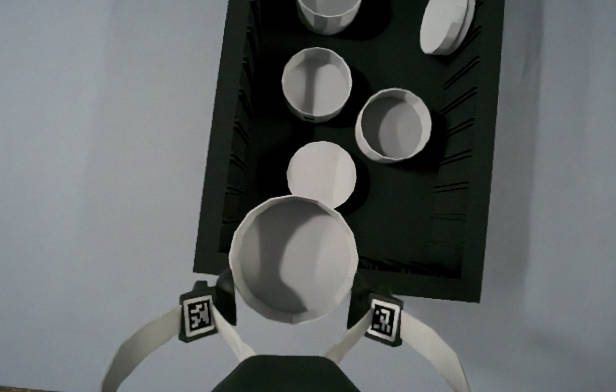

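Request:
execute_actions(
  actions=[
    {"r2":{"base":{"strafe_m":-0.035},"joints":{"arm_m":0.444},"pace":"slow"}},
  ],
  cameras=[],
)

Request:
execute_actions(
  actions=[
    {"r2":{"joints":{"lift_m":0.96},"pace":"slow"}},
  ],
  cameras=["r2_wrist_camera","r1_head_camera"],
)

Scene clock: 479.87 s.
r1.base_odometry: x=+0.420 y=-0.729 heading=-2.499 (m, m, rad; r1's odometry frame)
r1.turned_by_wheels: +0.000 (rad since the last result)
r1.turned_by_imu: +0.001 (rad since the last result)
r1.base_tilt: forward=-0.6 right=-0.9 (deg)
r1.lidar_m: 0.78 0.77 4.43 4.20 1.72 1.23 1.13 1.17 1.59 3.92 4.63 0.84
r1.base_status: not commanded
r1.joint_positions: lift_m=+1.100 arm_m=+0.052 wrist_yaw_rad=+0.000 wrist_pitch_rad=+1.570 wrist_roll_rad=+1.570 gripper_m=+0.083
r1.joint_status: not commanded
r1.motor_effort: lift_m=+21(21) arm_m=-9(9) wrist_yaw_rad=+2(2) wrist_pitch_rad=-1(2) wrist_roll_rad=+0(0) gripper_m=-3(3) wheel_0=-1(0) wheel_1=+0(0) wheel_2=-1(1) (%)
r1.hand_pose: x=+0.2226 y=-0.0874 z=+0.9895 quat_wxyz=(+0.500, +0.500, +0.500, -0.500) (m; r1's base frame)
r1.wrist_depth_mm: 1229 1255 1205 1229 1205 1205 1229 / 1255 1229 1229 1229 1255 1205 1205 / 1229 1229 1229 1229 1205 1205 1205 / 1205 1205 1205 1229 991 1182 1205 / 1229 1229 1229 1205 976 1182 1182 / 1205 1229 199 1205 198 1205 1182 / 1182 1205 1205 144 1229 1229 1182
r2.base_odometry: x=+0.203 y=+1.490 heading=+0.565 (m, m, rad; r2's odometry frame)
r2.turned_by_wheels: +0.000 (rad since the last result)
r2.turned_by_imu: +0.001 (rad since the last result)
r2.base_tilt: forward=+0.1 right=+0.7 (deg)
r2.lidar_m: 0.35 0.40 0.57 4.30 2.21 1.66 1.60 1.69 2.35 4.44 0.52 0.37
r2.base_status: done
r2.joint_positions: lift_m=+1.080 arm_m=+0.443 wrist_yaw_rad=+0.000 wrist_pitch_rad=+1.570 wrist_roll_rad=+0.000 gripper_m=+0.042
r2.joint_status: all done
r2.motor_effort: lift_m=+24(24) arm_m=+7(4) wrist_yaw_rad=+2(0) wrist_pitch_rad=+0(1) wrist_roll_rad=-1(1) gripper_m=-16(14) wheel_0=+3(8) wheel_1=-4(9) wheel_2=+0(1) (%)
r2.hand_pose: x=+0.6138 y=-0.0874 z=+0.9694 quat_wxyz=(+0.707, +0.000, +0.707, +0.000) (m; r2's base frame)
r2.wrist_depth_mm: 436 439 427 421 445 452 455 / 436 436 439 439 433 452 459 / 427 430 430 436 421 442 445 / 427 430 415 415 418 442 449 / 427 424 340 254 430 442 445 / 421 424 209 250 211 433 436 / 421 421 424 338 424 433 433
pictures: none
No camera images: the call's "cameras" was empty. Leave "cameras" out to get every camera's image.

Scene clock: 481.70 s.
r1.base_odometry: x=+0.420 y=-0.729 heading=-2.499 (m, m, rad; r1's odometry frame)
r1.turned_by_wheels: +0.000 (rad since the last result)
r1.turned_by_imu: +0.000 (rad since the last result)
r1.base_tilt: forward=-0.7 right=-0.9 (deg)
r1.lidar_m: 0.78 0.82 4.47 4.20 1.72 1.21 1.13 1.19 1.59 3.90 4.59 0.85
r1.base_status: not commanded
r1.joint_positions: lift_m=+1.100 arm_m=+0.052 wrist_yaw_rad=+0.000 wrist_pitch_rad=+1.570 wrist_roll_rad=+1.570 gripper_m=+0.083
r1.joint_status: not commanded
r1.motor_effort: lift_m=+21(21) arm_m=-9(8) wrist_yaw_rad=+3(3) wrist_pitch_rad=+1(0) wrist_roll_rad=+1(0) gripper_m=-4(3) wheel_0=-1(1) wheel_1=+0(0) wheel_2=-1(1) (%)
r1.hand_pose: x=+0.2226 y=-0.0874 z=+0.9895 quat_wxyz=(+0.500, +0.500, +0.500, -0.500) (m; r1's base frame)
r1.wrist_depth_mm: 1255 1255 1229 1205 1205 1182 1205 / 1229 1255 1229 1229 1205 1205 1205 / 1229 1229 1205 1205 1205 1205 1229 / 1229 1229 1229 1205 1008 1205 1182 / 1229 1205 1229 1182 991 1205 1229 / 1205 1205 199 1205 198 1182 1205 / 1205 1205 1205 144 1229 1205 1182
r2.base_odometry: x=+0.203 y=+1.490 heading=+0.565 (m, m, rad; r2's odometry frame)
r2.turned_by_wheels: +0.000 (rad since the last result)
r2.turned_by_imu: +0.001 (rad since the last result)
r2.base_tilt: forward=+0.3 right=+0.9 (deg)
r2.lidar_m: 0.35 0.39 0.56 4.29 2.23 1.68 1.60 1.68 2.34 4.44 0.52 0.38
r2.base_status: not commanded
r2.joint_positions: lift_m=+0.960 arm_m=+0.443 wrist_yaw_rad=+0.000 wrist_pitch_rad=+1.570 wrist_roll_rad=+0.000 gripper_m=+0.042
r2.joint_status: all done
r2.motor_effort: lift_m=+16(24) arm_m=+7(7) wrist_yaw_rad=+2(1) wrist_pitch_rad=+0(1) wrist_roll_rad=-1(1) gripper_m=-16(15) wheel_0=+3(3) wheel_1=-5(5) wheel_2=+0(0) (%)
r2.hand_pose: x=+0.6138 y=-0.0874 z=+0.8500 quat_wxyz=(+0.707, +0.000, +0.707, +0.000) (m; r2's base frame)
r2.wrist_depth_mm: 317 240 319 320 322 260 285 / 314 238 314 317 322 277 327 / 314 244 315 315 300 270 325 / 310 236 310 293 297 260 320 / 309 232 309 252 315 252 324 / 306 222 209 249 211 241 319 / 304 220 235 258 248 228 317
pictures: r1_head_camera, r2_wrist_camera
Images, in order (width x height): r1_head_camera 420x560, r2_wrist_camera 616x392.

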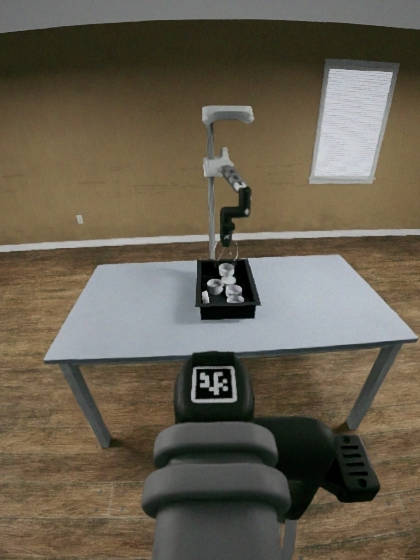

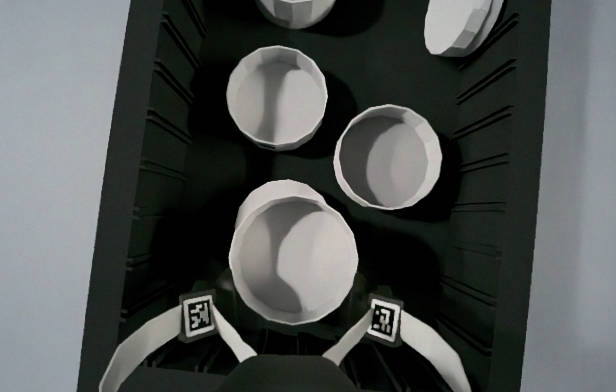

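Request:
execute_actions(
  actions=[
    {"r2":{"base":{"strafe_m":0.006},"joints":{"arm_m":0.459},"pace":"slow"}},
  ],
  cameras=[],
)

Request:
execute_actions(
  actions=[
    {"r2":{"joints":{"lift_m":0.932},"pace":"slow"}},
  ],
  cameras=["r2_wrist_camera"],
)

Scene clock: 487.10 s.
r1.base_odometry: x=+0.420 y=-0.729 heading=-2.499 (m, m, rad; r1's odometry frame)
r1.turned_by_wheels: +0.000 (rad since the last result)
r1.turned_by_imu: +0.001 (rad since the last result)
r1.base_tilt: forward=-0.8 right=-0.9 (deg)
r1.lidar_m: 0.77 0.82 4.45 4.21 1.73 1.22 1.15 1.18 1.59 3.87 4.62 0.85
r1.base_status: not commanded
r1.joint_positions: lift_m=+1.100 arm_m=+0.052 wrist_yaw_rad=+0.000 wrist_pitch_rad=+1.570 wrist_roll_rad=+1.570 gripper_m=+0.083
r1.joint_status: not commanded
r1.motor_effort: lift_m=+21(21) arm_m=-8(8) wrist_yaw_rad=+2(2) wrist_pitch_rad=-1(1) wrist_roll_rad=+0(0) gripper_m=-3(1) wheel_0=-1(1) wheel_1=+0(0) wheel_2=-1(1) (%)
r1.hand_pose: x=+0.2226 y=-0.0874 z=+0.9895 quat_wxyz=(+0.500, +0.500, +0.500, -0.500) (m; r1's base frame)
r1.wrist_depth_mm: 1255 1229 1229 1229 1229 1205 1205 / 1205 1229 1229 1205 1205 1229 1229 / 1229 1205 1205 1205 1205 1229 1205 / 1205 1182 1229 1205 991 1205 1205 / 1205 1229 1205 1229 991 1205 1182 / 1205 1182 198 1182 198 1205 1205 / 1229 1205 1229 145 1205 1205 1229
r2.base_odometry: x=+0.200 y=+1.495 heading=+0.566 (m, m, rad; r2's odometry frame)
r2.turned_by_wheels: +0.000 (rad since the last result)
r2.turned_by_imu: +0.002 (rad since the last result)
r2.base_tilt: forward=+0.3 right=+0.8 (deg)
r2.lidar_m: 0.34 0.39 0.56 4.29 2.21 1.69 1.60 1.68 2.35 4.43 0.53 0.38
r2.base_status: done
r2.joint_positions: lift_m=+0.960 arm_m=+0.458 wrist_yaw_rad=+0.000 wrist_pitch_rad=+1.570 wrist_roll_rad=+0.000 gripper_m=+0.042
r2.joint_status: all done
r2.motor_effort: lift_m=+16(17) arm_m=+7(9) wrist_yaw_rad=+1(1) wrist_pitch_rad=+2(1) wrist_roll_rad=-1(1) gripper_m=-15(16) wheel_0=-3(6) wheel_1=+6(6) wheel_2=+0(1) (%)
r2.hand_pose: x=+0.6288 y=-0.0874 z=+0.8500 quat_wxyz=(+0.707, +0.000, +0.707, +0.000) (m; r2's base frame)
r2.wrist_depth_mm: 317 319 319 309 320 258 237 / 315 236 315 319 320 276 329 / 310 245 314 315 300 282 325 / 309 242 314 314 297 273 322 / 309 233 310 253 314 263 320 / 306 221 209 250 211 256 320 / 304 220 265 296 279 229 317
pictures: none
No camera images: the call's "cameras" was empty. Leave "cameras" out to get every camera's image.

Scene clock: 488.13 s.
r1.base_odometry: x=+0.420 y=-0.729 heading=-2.499 (m, m, rad; r1's odometry frame)
r1.turned_by_wheels: +0.000 (rad since the last result)
r1.turned_by_imu: +0.000 (rad since the last result)
r1.base_tilt: forward=-0.5 right=-0.8 (deg)
r1.lidar_m: 0.76 0.81 4.44 4.19 1.70 1.21 1.14 1.19 1.59 3.89 4.62 0.84
r1.base_status: not commanded
r1.joint_positions: lift_m=+1.100 arm_m=+0.052 wrist_yaw_rad=+0.000 wrist_pitch_rad=+1.570 wrist_roll_rad=+1.570 gripper_m=+0.083
r1.joint_status: not commanded
r1.motor_effort: lift_m=+21(21) arm_m=-8(8) wrist_yaw_rad=+2(3) wrist_pitch_rad=+0(0) wrist_roll_rad=+1(1) gripper_m=-3(1) wheel_0=-1(1) wheel_1=-1(0) wheel_2=-1(1) (%)
r1.hand_pose: x=+0.2226 y=-0.0874 z=+0.9895 quat_wxyz=(+0.500, +0.500, +0.500, -0.500) (m; r1's base frame)
r1.wrist_depth_mm: 1229 1255 1205 1205 1205 1205 1229 / 1255 1229 1229 1255 1205 1205 1205 / 1255 1229 1205 1205 1205 1182 1205 / 1229 1229 1229 1205 991 1205 1182 / 1229 1205 1205 1205 1008 1205 1182 / 1205 1205 200 1205 198 1205 1182 / 1229 1205 1229 145 1205 1182 1182
r2.base_odometry: x=+0.200 y=+1.495 heading=+0.566 (m, m, rad; r2's odometry frame)
r2.turned_by_wheels: +0.000 (rad since the last result)
r2.turned_by_imu: +0.000 (rad since the last result)
r2.base_tilt: forward=+0.2 right=+0.9 (deg)
r2.lidar_m: 0.36 0.40 0.54 4.30 2.24 1.66 1.60 1.68 2.37 4.43 0.50 0.38
r2.base_status: not commanded
r2.joint_positions: lift_m=+0.932 arm_m=+0.458 wrist_yaw_rad=+0.000 wrist_pitch_rad=+1.570 wrist_roll_rad=+0.000 gripper_m=+0.042
r2.joint_status: all done
r2.motor_effort: lift_m=+17(15) arm_m=+7(7) wrist_yaw_rad=+1(1) wrist_pitch_rad=+0(0) wrist_roll_rad=-2(1) gripper_m=-17(15) wheel_0=-3(3) wheel_1=+6(5) wheel_2=+0(0) (%)
r2.hand_pose: x=+0.6288 y=-0.0874 z=+0.8220 quat_wxyz=(+0.707, +0.000, +0.707, +0.000) (m; r2's base frame)
r2.wrist_depth_mm: 289 207 289 291 294 245 216 / 286 204 287 287 293 293 208 / 285 200 283 285 271 268 205 / 283 205 283 285 270 256 204 / 279 213 281 253 286 263 204 / 278 204 209 250 211 254 201 / 276 193 265 278 281 224 199
pictures: r2_wrist_camera
Images, in order (width x height): r2_wrist_camera 616x392.

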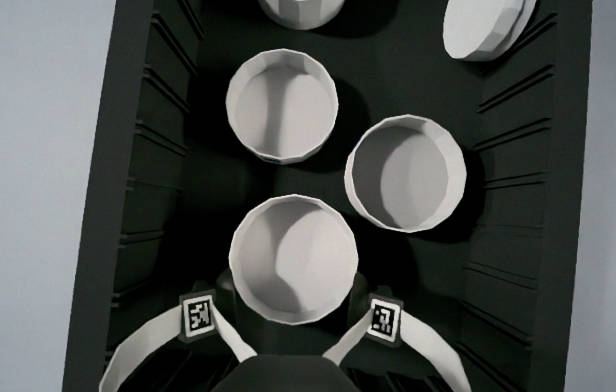

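Request:
execute_actions(
  actions=[
    {"r2":{"joints":{"lift_m":0.926},"pace":"slow"}},
  ],
  cameras=[],
)

Request:
execute_actions(
  actions=[
    {"r2":{"joints":{"gripper_m":0.085},"pace":"slow"}},
  ],
  cameras=["r2_wrist_camera"],
)

Request:
execute_actions(
  actions=[
    {"r2":{"joints":{"lift_m":1.1},"pace":"slow"}},
  ],
  cameras=["r2_wrist_camera"],
)

Request:
execute_actions(
  actions=[
    {"r2":{"joints":{"arm_m":0.36}}},
  ],
  cameras=["r2_wrist_camera","r1_head_camera"],
)

Scene clock: 495.00 s.
r1.base_odometry: x=+0.420 y=-0.729 heading=-2.499 (m, m, rad; r1's odometry frame)
r1.turned_by_wheels: +0.000 (rad since the last result)
r1.turned_by_imu: +0.001 (rad since the last result)
r1.base_tilt: forward=-0.5 right=-0.9 (deg)
r1.lidar_m: 0.78 0.82 4.44 4.21 1.71 1.21 1.12 1.18 1.59 3.90 4.64 0.86
r1.base_status: not commanded
r1.joint_positions: lift_m=+1.100 arm_m=+0.052 wrist_yaw_rad=+0.000 wrist_pitch_rad=+1.570 wrist_roll_rad=+1.570 gripper_m=+0.083
r1.joint_status: not commanded
r1.motor_effort: lift_m=+21(21) arm_m=-8(9) wrist_yaw_rad=+3(1) wrist_pitch_rad=+0(1) wrist_roll_rad=+1(1) gripper_m=-1(3) wheel_0=-1(1) wheel_1=+0(1) wheel_2=-1(1) (%)
r1.hand_pose: x=+0.2226 y=-0.0874 z=+0.9895 quat_wxyz=(+0.500, +0.500, +0.500, -0.500) (m; r1's base frame)
r1.wrist_depth_mm: 1255 1205 1229 1205 1229 1229 1205 / 1229 1229 1205 1205 1205 1255 1229 / 1205 1205 1205 1205 1205 1205 1205 / 1205 1205 1205 1205 991 1205 1205 / 1229 1229 1205 1205 991 1205 1205 / 1229 1182 198 1205 198 1205 1182 / 1205 1205 1229 145 1205 1182 1205
r2.base_odometry: x=+0.200 y=+1.495 heading=+0.566 (m, m, rad; r2's odometry frame)
r2.turned_by_wheels: +0.000 (rad since the last result)
r2.turned_by_imu: +0.001 (rad since the last result)
r2.base_tilt: forward=+0.3 right=+0.8 (deg)
r2.lidar_m: 0.37 0.40 0.55 4.30 2.25 1.66 1.61 1.70 2.35 4.43 0.53 0.37
r2.base_status: not commanded
r2.joint_positions: lift_m=+0.926 arm_m=+0.458 wrist_yaw_rad=+0.000 wrist_pitch_rad=+1.570 wrist_roll_rad=+0.000 gripper_m=+0.042
r2.joint_status: all done
r2.motor_effort: lift_m=+16(16) arm_m=+7(7) wrist_yaw_rad=+1(3) wrist_pitch_rad=+1(2) wrist_roll_rad=-2(1) gripper_m=-15(16) wheel_0=-3(3) wheel_1=+6(6) wheel_2=+0(0) (%)
r2.hand_pose: x=+0.6288 y=-0.0874 z=+0.8160 quat_wxyz=(+0.707, +0.000, +0.707, +0.000) (m; r2's base frame)
r2.wrist_depth_mm: 282 198 283 285 289 246 216 / 282 194 281 282 285 286 213 / 278 197 279 281 265 264 203 / 277 206 277 279 264 255 199 / 274 213 276 253 279 263 197 / 271 204 209 250 211 255 196 / 271 191 265 273 274 224 195
pictures: none
No camera images: the call's "cameras" was empty. Leave "cameras" out to get every camera's image.

Scene clock: 496.90 s.
r1.base_odometry: x=+0.420 y=-0.729 heading=-2.499 (m, m, rad; r1's odometry frame)
r1.turned_by_wheels: +0.000 (rad since the last result)
r1.turned_by_imu: +0.000 (rad since the last result)
r1.base_tilt: forward=-0.7 right=-0.9 (deg)
r1.lidar_m: 0.78 0.81 4.46 4.20 1.71 1.23 1.14 1.19 1.60 3.83 4.62 0.88
r1.base_status: not commanded
r1.joint_positions: lift_m=+1.100 arm_m=+0.052 wrist_yaw_rad=+0.000 wrist_pitch_rad=+1.570 wrist_roll_rad=+1.570 gripper_m=+0.083
r1.joint_status: not commanded
r1.motor_effort: lift_m=+21(21) arm_m=-9(8) wrist_yaw_rad=+2(1) wrist_pitch_rad=-1(1) wrist_roll_rad=+1(0) gripper_m=-3(3) wheel_0=-1(1) wheel_1=+0(0) wheel_2=-1(1) (%)
r1.hand_pose: x=+0.2226 y=-0.0874 z=+0.9895 quat_wxyz=(+0.500, +0.500, +0.500, -0.500) (m; r1's base frame)
r1.wrist_depth_mm: 1229 1205 1229 1205 1205 1205 1205 / 1229 1255 1229 1229 1205 1205 1229 / 1205 1229 1205 1229 1205 1182 1205 / 1229 1229 1205 1205 1008 1205 1182 / 1229 1205 1182 1205 991 1205 1182 / 1229 1205 200 1205 198 1205 1182 / 1205 1205 1205 145 1205 1205 1182
r2.base_odometry: x=+0.200 y=+1.495 heading=+0.566 (m, m, rad; r2's odometry frame)
r2.turned_by_wheels: +0.000 (rad since the last result)
r2.turned_by_imu: +0.001 (rad since the last result)
r2.base_tilt: forward=+0.3 right=+0.8 (deg)
r2.lidar_m: 0.35 0.39 0.55 4.31 2.23 1.66 1.60 1.69 2.37 4.43 0.52 0.38
r2.base_status: not commanded
r2.joint_positions: lift_m=+0.926 arm_m=+0.458 wrist_yaw_rad=+0.000 wrist_pitch_rad=+1.570 wrist_roll_rad=+0.000 gripper_m=+0.085
r2.joint_status: all done
r2.motor_effort: lift_m=+16(16) arm_m=+7(7) wrist_yaw_rad=+1(1) wrist_pitch_rad=-1(0) wrist_roll_rad=-1(2) gripper_m=-4(13) wheel_0=-3(3) wheel_1=+6(5) wheel_2=+0(0) (%)
r2.hand_pose: x=+0.6288 y=-0.0874 z=+0.8160 quat_wxyz=(+0.707, +0.000, +0.707, +0.000) (m; r2's base frame)
r2.wrist_depth_mm: 283 198 285 283 287 246 216 / 279 194 281 281 287 285 213 / 279 196 278 279 265 265 203 / 277 205 278 279 265 254 199 / 274 213 276 254 281 264 198 / 272 206 213 253 218 255 196 / 270 193 262 155 276 235 195
pictures: r2_wrist_camera
Images, in order (width x height): r2_wrist_camera 616x392.

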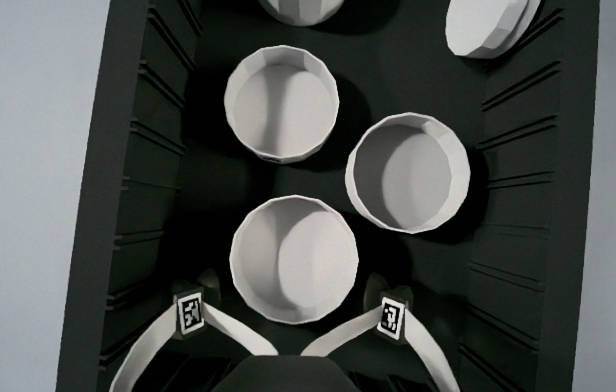

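Scene clock: 499.10 s.
r1.base_odometry: x=+0.420 y=-0.729 heading=-2.499 (m, m, rad; r1's odometry frame)
r1.turned_by_wheels: +0.000 (rad since the last result)
r1.turned_by_imu: +0.000 (rad since the last result)
r1.base_tilt: forward=-0.7 right=-0.8 (deg)
r1.lidar_m: 0.79 0.80 4.43 4.18 1.72 1.21 1.16 1.16 1.59 3.92 4.60 0.86
r1.base_status: not commanded
r1.joint_positions: lift_m=+1.100 arm_m=+0.052 wrist_yaw_rad=+0.000 wrist_pitch_rad=+1.570 wrist_roll_rad=+1.570 gripper_m=+0.083
r1.joint_status: not commanded
r1.motor_effort: lift_m=+21(21) arm_m=-8(8) wrist_yaw_rad=+2(2) wrist_pitch_rad=-2(1) wrist_roll_rad=+1(0) gripper_m=-3(4) wheel_0=-1(1) wheel_1=+0(0) wheel_2=-1(1) (%)
r1.hand_pose: x=+0.2226 y=-0.0874 z=+0.9895 quat_wxyz=(+0.500, +0.500, +0.500, -0.500) (m; r1's base frame)
r1.wrist_depth_mm: 1229 1255 1205 1229 1229 1205 1229 / 1229 1229 1229 1205 1205 1205 1205 / 1229 1229 1205 1182 1205 1205 1229 / 1205 1205 1205 1205 1008 1205 1182 / 1229 1229 1205 1229 1008 1205 1182 / 1205 1205 200 1205 198 1205 1205 / 1229 1205 1205 144 1229 1182 1205
r2.base_odometry: x=+0.200 y=+1.495 heading=+0.566 (m, m, rad; r2's odometry frame)
r2.turned_by_wheels: +0.000 (rad since the last result)
r2.turned_by_imu: +0.001 (rad since the last result)
r2.base_tilt: forward=+0.1 right=+0.7 (deg)
r2.lidar_m: 0.37 0.39 0.56 4.30 2.24 1.67 1.61 1.70 2.36 4.43 0.52 0.37
r2.base_status: not commanded
r2.joint_positions: lift_m=+1.100 arm_m=+0.458 wrist_yaw_rad=+0.000 wrist_pitch_rad=+1.570 wrist_roll_rad=+0.000 gripper_m=+0.085
r2.joint_status: all done
r2.motor_effort: lift_m=+24(25) arm_m=+7(7) wrist_yaw_rad=+1(2) wrist_pitch_rad=+0(1) wrist_roll_rad=-1(1) gripper_m=-2(3) wheel_0=-3(3) wheel_1=+5(6) wheel_2=+0(0) (%)
r2.hand_pose: x=+0.6288 y=-0.0874 z=+0.9894 quat_wxyz=(+0.707, +0.000, +0.707, +0.000) (m; r2's base frame)
r2.wrist_depth_mm: 455 466 459 445 466 473 473 / 455 452 455 459 449 469 473 / 449 452 449 455 459 466 473 / 449 452 449 439 439 466 462 / 445 445 452 424 452 459 462 / 442 439 213 445 216 459 462 / 439 442 442 154 364 455 455
pictures: r2_wrist_camera
Images, in order (width x height): r2_wrist_camera 616x392.

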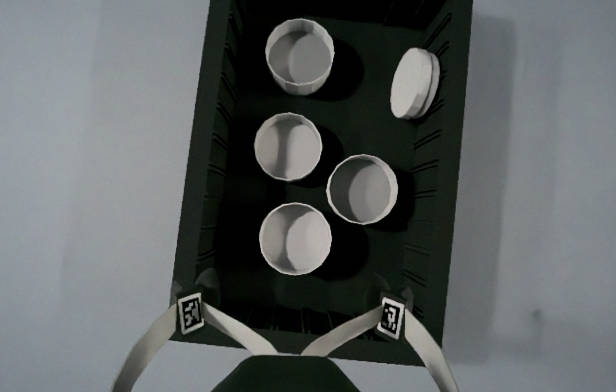

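Scene clock: 500.37 s.
r1.base_odometry: x=+0.420 y=-0.729 heading=-2.499 (m, m, rad; r1's odometry frame)
r1.turned_by_wheels: +0.000 (rad since the last result)
r1.turned_by_imu: +0.000 (rad since the last result)
r1.base_tilt: forward=-0.6 right=-0.8 (deg)
r1.lidar_m: 0.78 0.81 4.44 4.20 1.70 1.23 1.13 1.19 1.57 3.89 4.62 0.86
r1.base_status: not commanded
r1.joint_positions: lift_m=+1.100 arm_m=+0.052 wrist_yaw_rad=+0.000 wrist_pitch_rad=+1.570 wrist_roll_rad=+1.570 gripper_m=+0.083
r1.joint_status: not commanded
r1.motor_effort: lift_m=+21(21) arm_m=-9(8) wrist_yaw_rad=+1(1) wrist_pitch_rad=-2(1) wrist_roll_rad=+0(1) gripper_m=-6(2) wheel_0=-1(1) wheel_1=+0(1) wheel_2=-1(1) (%)
r1.hand_pose: x=+0.2226 y=-0.0874 z=+0.9895 quat_wxyz=(+0.500, +0.500, +0.500, -0.500) (m; r1's base frame)
r1.wrist_depth_mm: 1229 1229 1205 1205 1229 1205 1229 / 1255 1229 1229 1205 1229 1182 1229 / 1229 1229 1229 1182 1205 1205 1205 / 1205 1205 1255 1205 991 1205 1205 / 1229 1205 1205 1182 976 1205 1205 / 1229 1229 199 1205 199 1205 1182 / 1205 1205 1205 145 1205 1182 1182
r2.base_odometry: x=+0.200 y=+1.495 heading=+0.566 (m, m, rad; r2's odometry frame)
r2.turned_by_wheels: +0.000 (rad since the last result)
r2.turned_by_imu: +0.000 (rad since the last result)
r2.base_tilt: forward=+0.4 right=+0.8 (deg)
r2.lidar_m: 0.35 0.38 0.56 4.30 2.24 1.67 1.61 1.70 2.39 4.44 0.52 0.38
r2.base_status: not commanded
r2.joint_positions: lift_m=+1.100 arm_m=+0.361 wrist_yaw_rad=+0.000 wrist_pitch_rad=+1.570 wrist_roll_rad=+0.000 gripper_m=+0.085
r2.joint_status: all done
r2.motor_effort: lift_m=+24(24) arm_m=-8(9) wrist_yaw_rad=+1(0) wrist_pitch_rad=+1(2) wrist_roll_rad=-1(1) gripper_m=-3(3) wheel_0=-3(3) wheel_1=+6(6) wheel_2=+0(0) (%)
r2.hand_pose: x=+0.5324 y=-0.0874 z=+0.9894 quat_wxyz=(+0.707, +0.000, +0.707, +0.000) (m; r2's base frame)
r2.wrist_depth_mm: 452 462 459 462 466 477 477 / 455 459 459 459 442 473 473 / 452 452 455 427 442 462 473 / 452 449 452 455 455 462 462 / 442 445 445 449 368 455 459 / 439 445 215 449 216 455 462 / 439 442 449 154 452 452 455
pictures: r1_head_camera, r2_wrist_camera
Images, in order (width x height): r1_head_camera 420x560, r2_wrist_camera 616x392.

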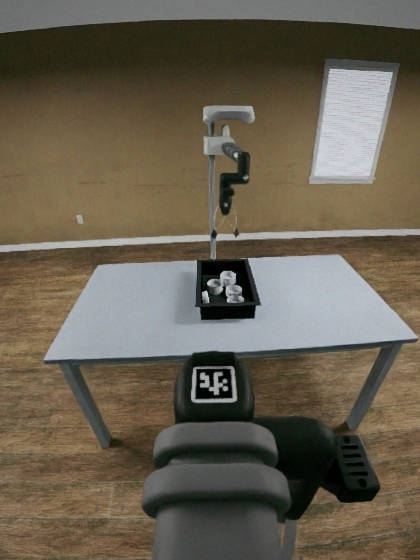

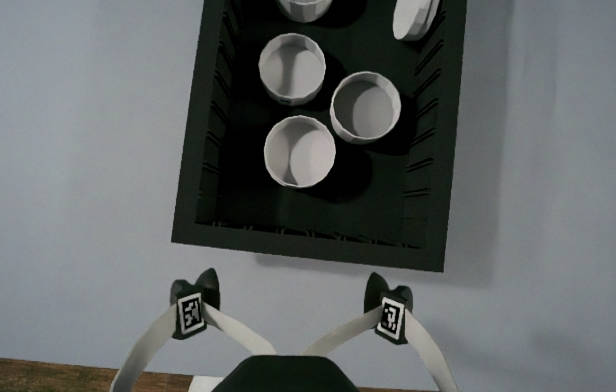

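Request:
zoom_image(
  camera="r1_head_camera",
  region=[185,250,275,325],
)

Region (185, 250, 275, 325) of r1_head_camera's 420x560 image, scaled by 5.600, with more detail than that image has.

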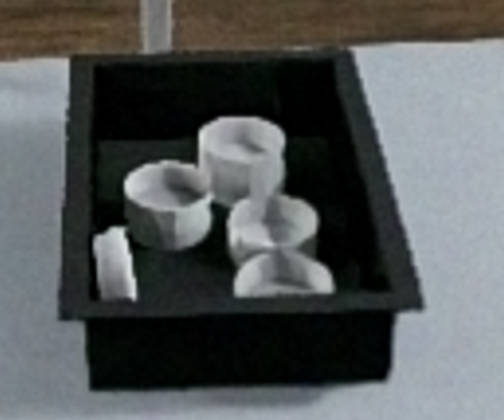

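Request:
execute_actions(
  actions=[
    {"r2":{"base":{"translate_m":-0.4},"joints":{"arm_m":0.05}}},
  ],
  cameras=["r1_head_camera"],
)

Request:
finished_scene(
  scene=1,
)

Scene clock: 514.10 s.
r1.base_odometry: x=+0.420 y=-0.729 heading=-2.499 (m, m, rad; r1's odometry frame)
r1.turned_by_wheels: +0.000 (rad since the last result)
r1.turned_by_imu: +0.001 (rad since the last result)
r1.base_tilt: forward=-0.7 right=-0.9 (deg)
r1.lidar_m: 0.78 0.80 4.45 4.20 1.71 1.23 1.13 1.17 1.60 3.86 4.60 0.84
r1.base_status: not commanded
r1.joint_positions: lift_m=+1.100 arm_m=+0.052 wrist_yaw_rad=+0.000 wrist_pitch_rad=+1.570 wrist_roll_rad=+1.570 gripper_m=+0.083
r1.joint_status: not commanded
r1.motor_effort: lift_m=+21(21) arm_m=-8(9) wrist_yaw_rad=+0(2) wrist_pitch_rad=+1(1) wrist_roll_rad=+0(1) gripper_m=-2(3) wheel_0=-1(1) wheel_1=+0(0) wheel_2=-1(1) (%)
r1.hand_pose: x=+0.2226 y=-0.0874 z=+0.9895 quat_wxyz=(+0.500, +0.500, +0.500, -0.500) (m; r1's base frame)
r1.wrist_depth_mm: 1205 1229 1255 1255 1182 1205 1205 / 1229 1229 1205 1205 1229 1229 1205 / 1205 1229 1205 1229 1205 1182 1229 / 1229 1205 1229 1205 991 1205 1205 / 1229 1229 1205 1182 991 1182 1182 / 1205 1205 199 1205 198 1205 1205 / 1229 1229 1205 144 1205 1205 1182
r2.base_odometry: x=-0.137 y=+1.281 heading=+0.565 (m, m, rad; r2's odometry frame)
r2.turned_by_wheels: +0.000 (rad since the last result)
r2.turned_by_imu: +0.002 (rad since the last result)
r2.base_tilt: forward=+0.1 right=+0.8 (deg)
r2.lidar_m: 0.75 0.81 4.43 4.25 1.70 1.27 1.21 1.26 1.76 4.43 1.06 0.81
r2.base_status: done
r2.joint_positions: lift_m=+1.100 arm_m=+0.051 wrist_yaw_rad=+0.000 wrist_pitch_rad=+1.570 wrist_roll_rad=+0.000 gripper_m=+0.085
r2.joint_status: all done
r2.motor_effort: lift_m=+23(24) arm_m=-7(10) wrist_yaw_rad=+0(1) wrist_pitch_rad=+2(0) wrist_roll_rad=-1(1) gripper_m=+0(1) wheel_0=-2(5) wheel_1=-3(8) wheel_2=+0(10) (%)
r2.hand_pose: x=+0.2223 y=-0.0874 z=+0.9895 quat_wxyz=(+0.707, +0.000, +0.707, +0.000) (m; r2's base frame)
r2.wrist_depth_mm: 1255 1205 1229 1229 1281 1308 1281 / 1255 1229 1229 1229 1281 1281 1281 / 1205 1229 1229 1255 1281 1281 1281 / 1229 1229 1229 1229 1229 1229 1255 / 1205 1182 1205 1205 1205 1255 1255 / 1205 1182 215 991 217 1205 1255 / 1182 1182 1078 154 1182 1205 1229
pictures: r1_head_camera
Images, in order (width x height): r1_head_camera 420x560.

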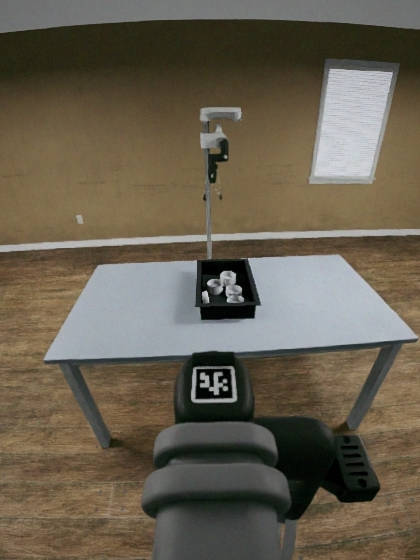

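The scene is finished: the task was done.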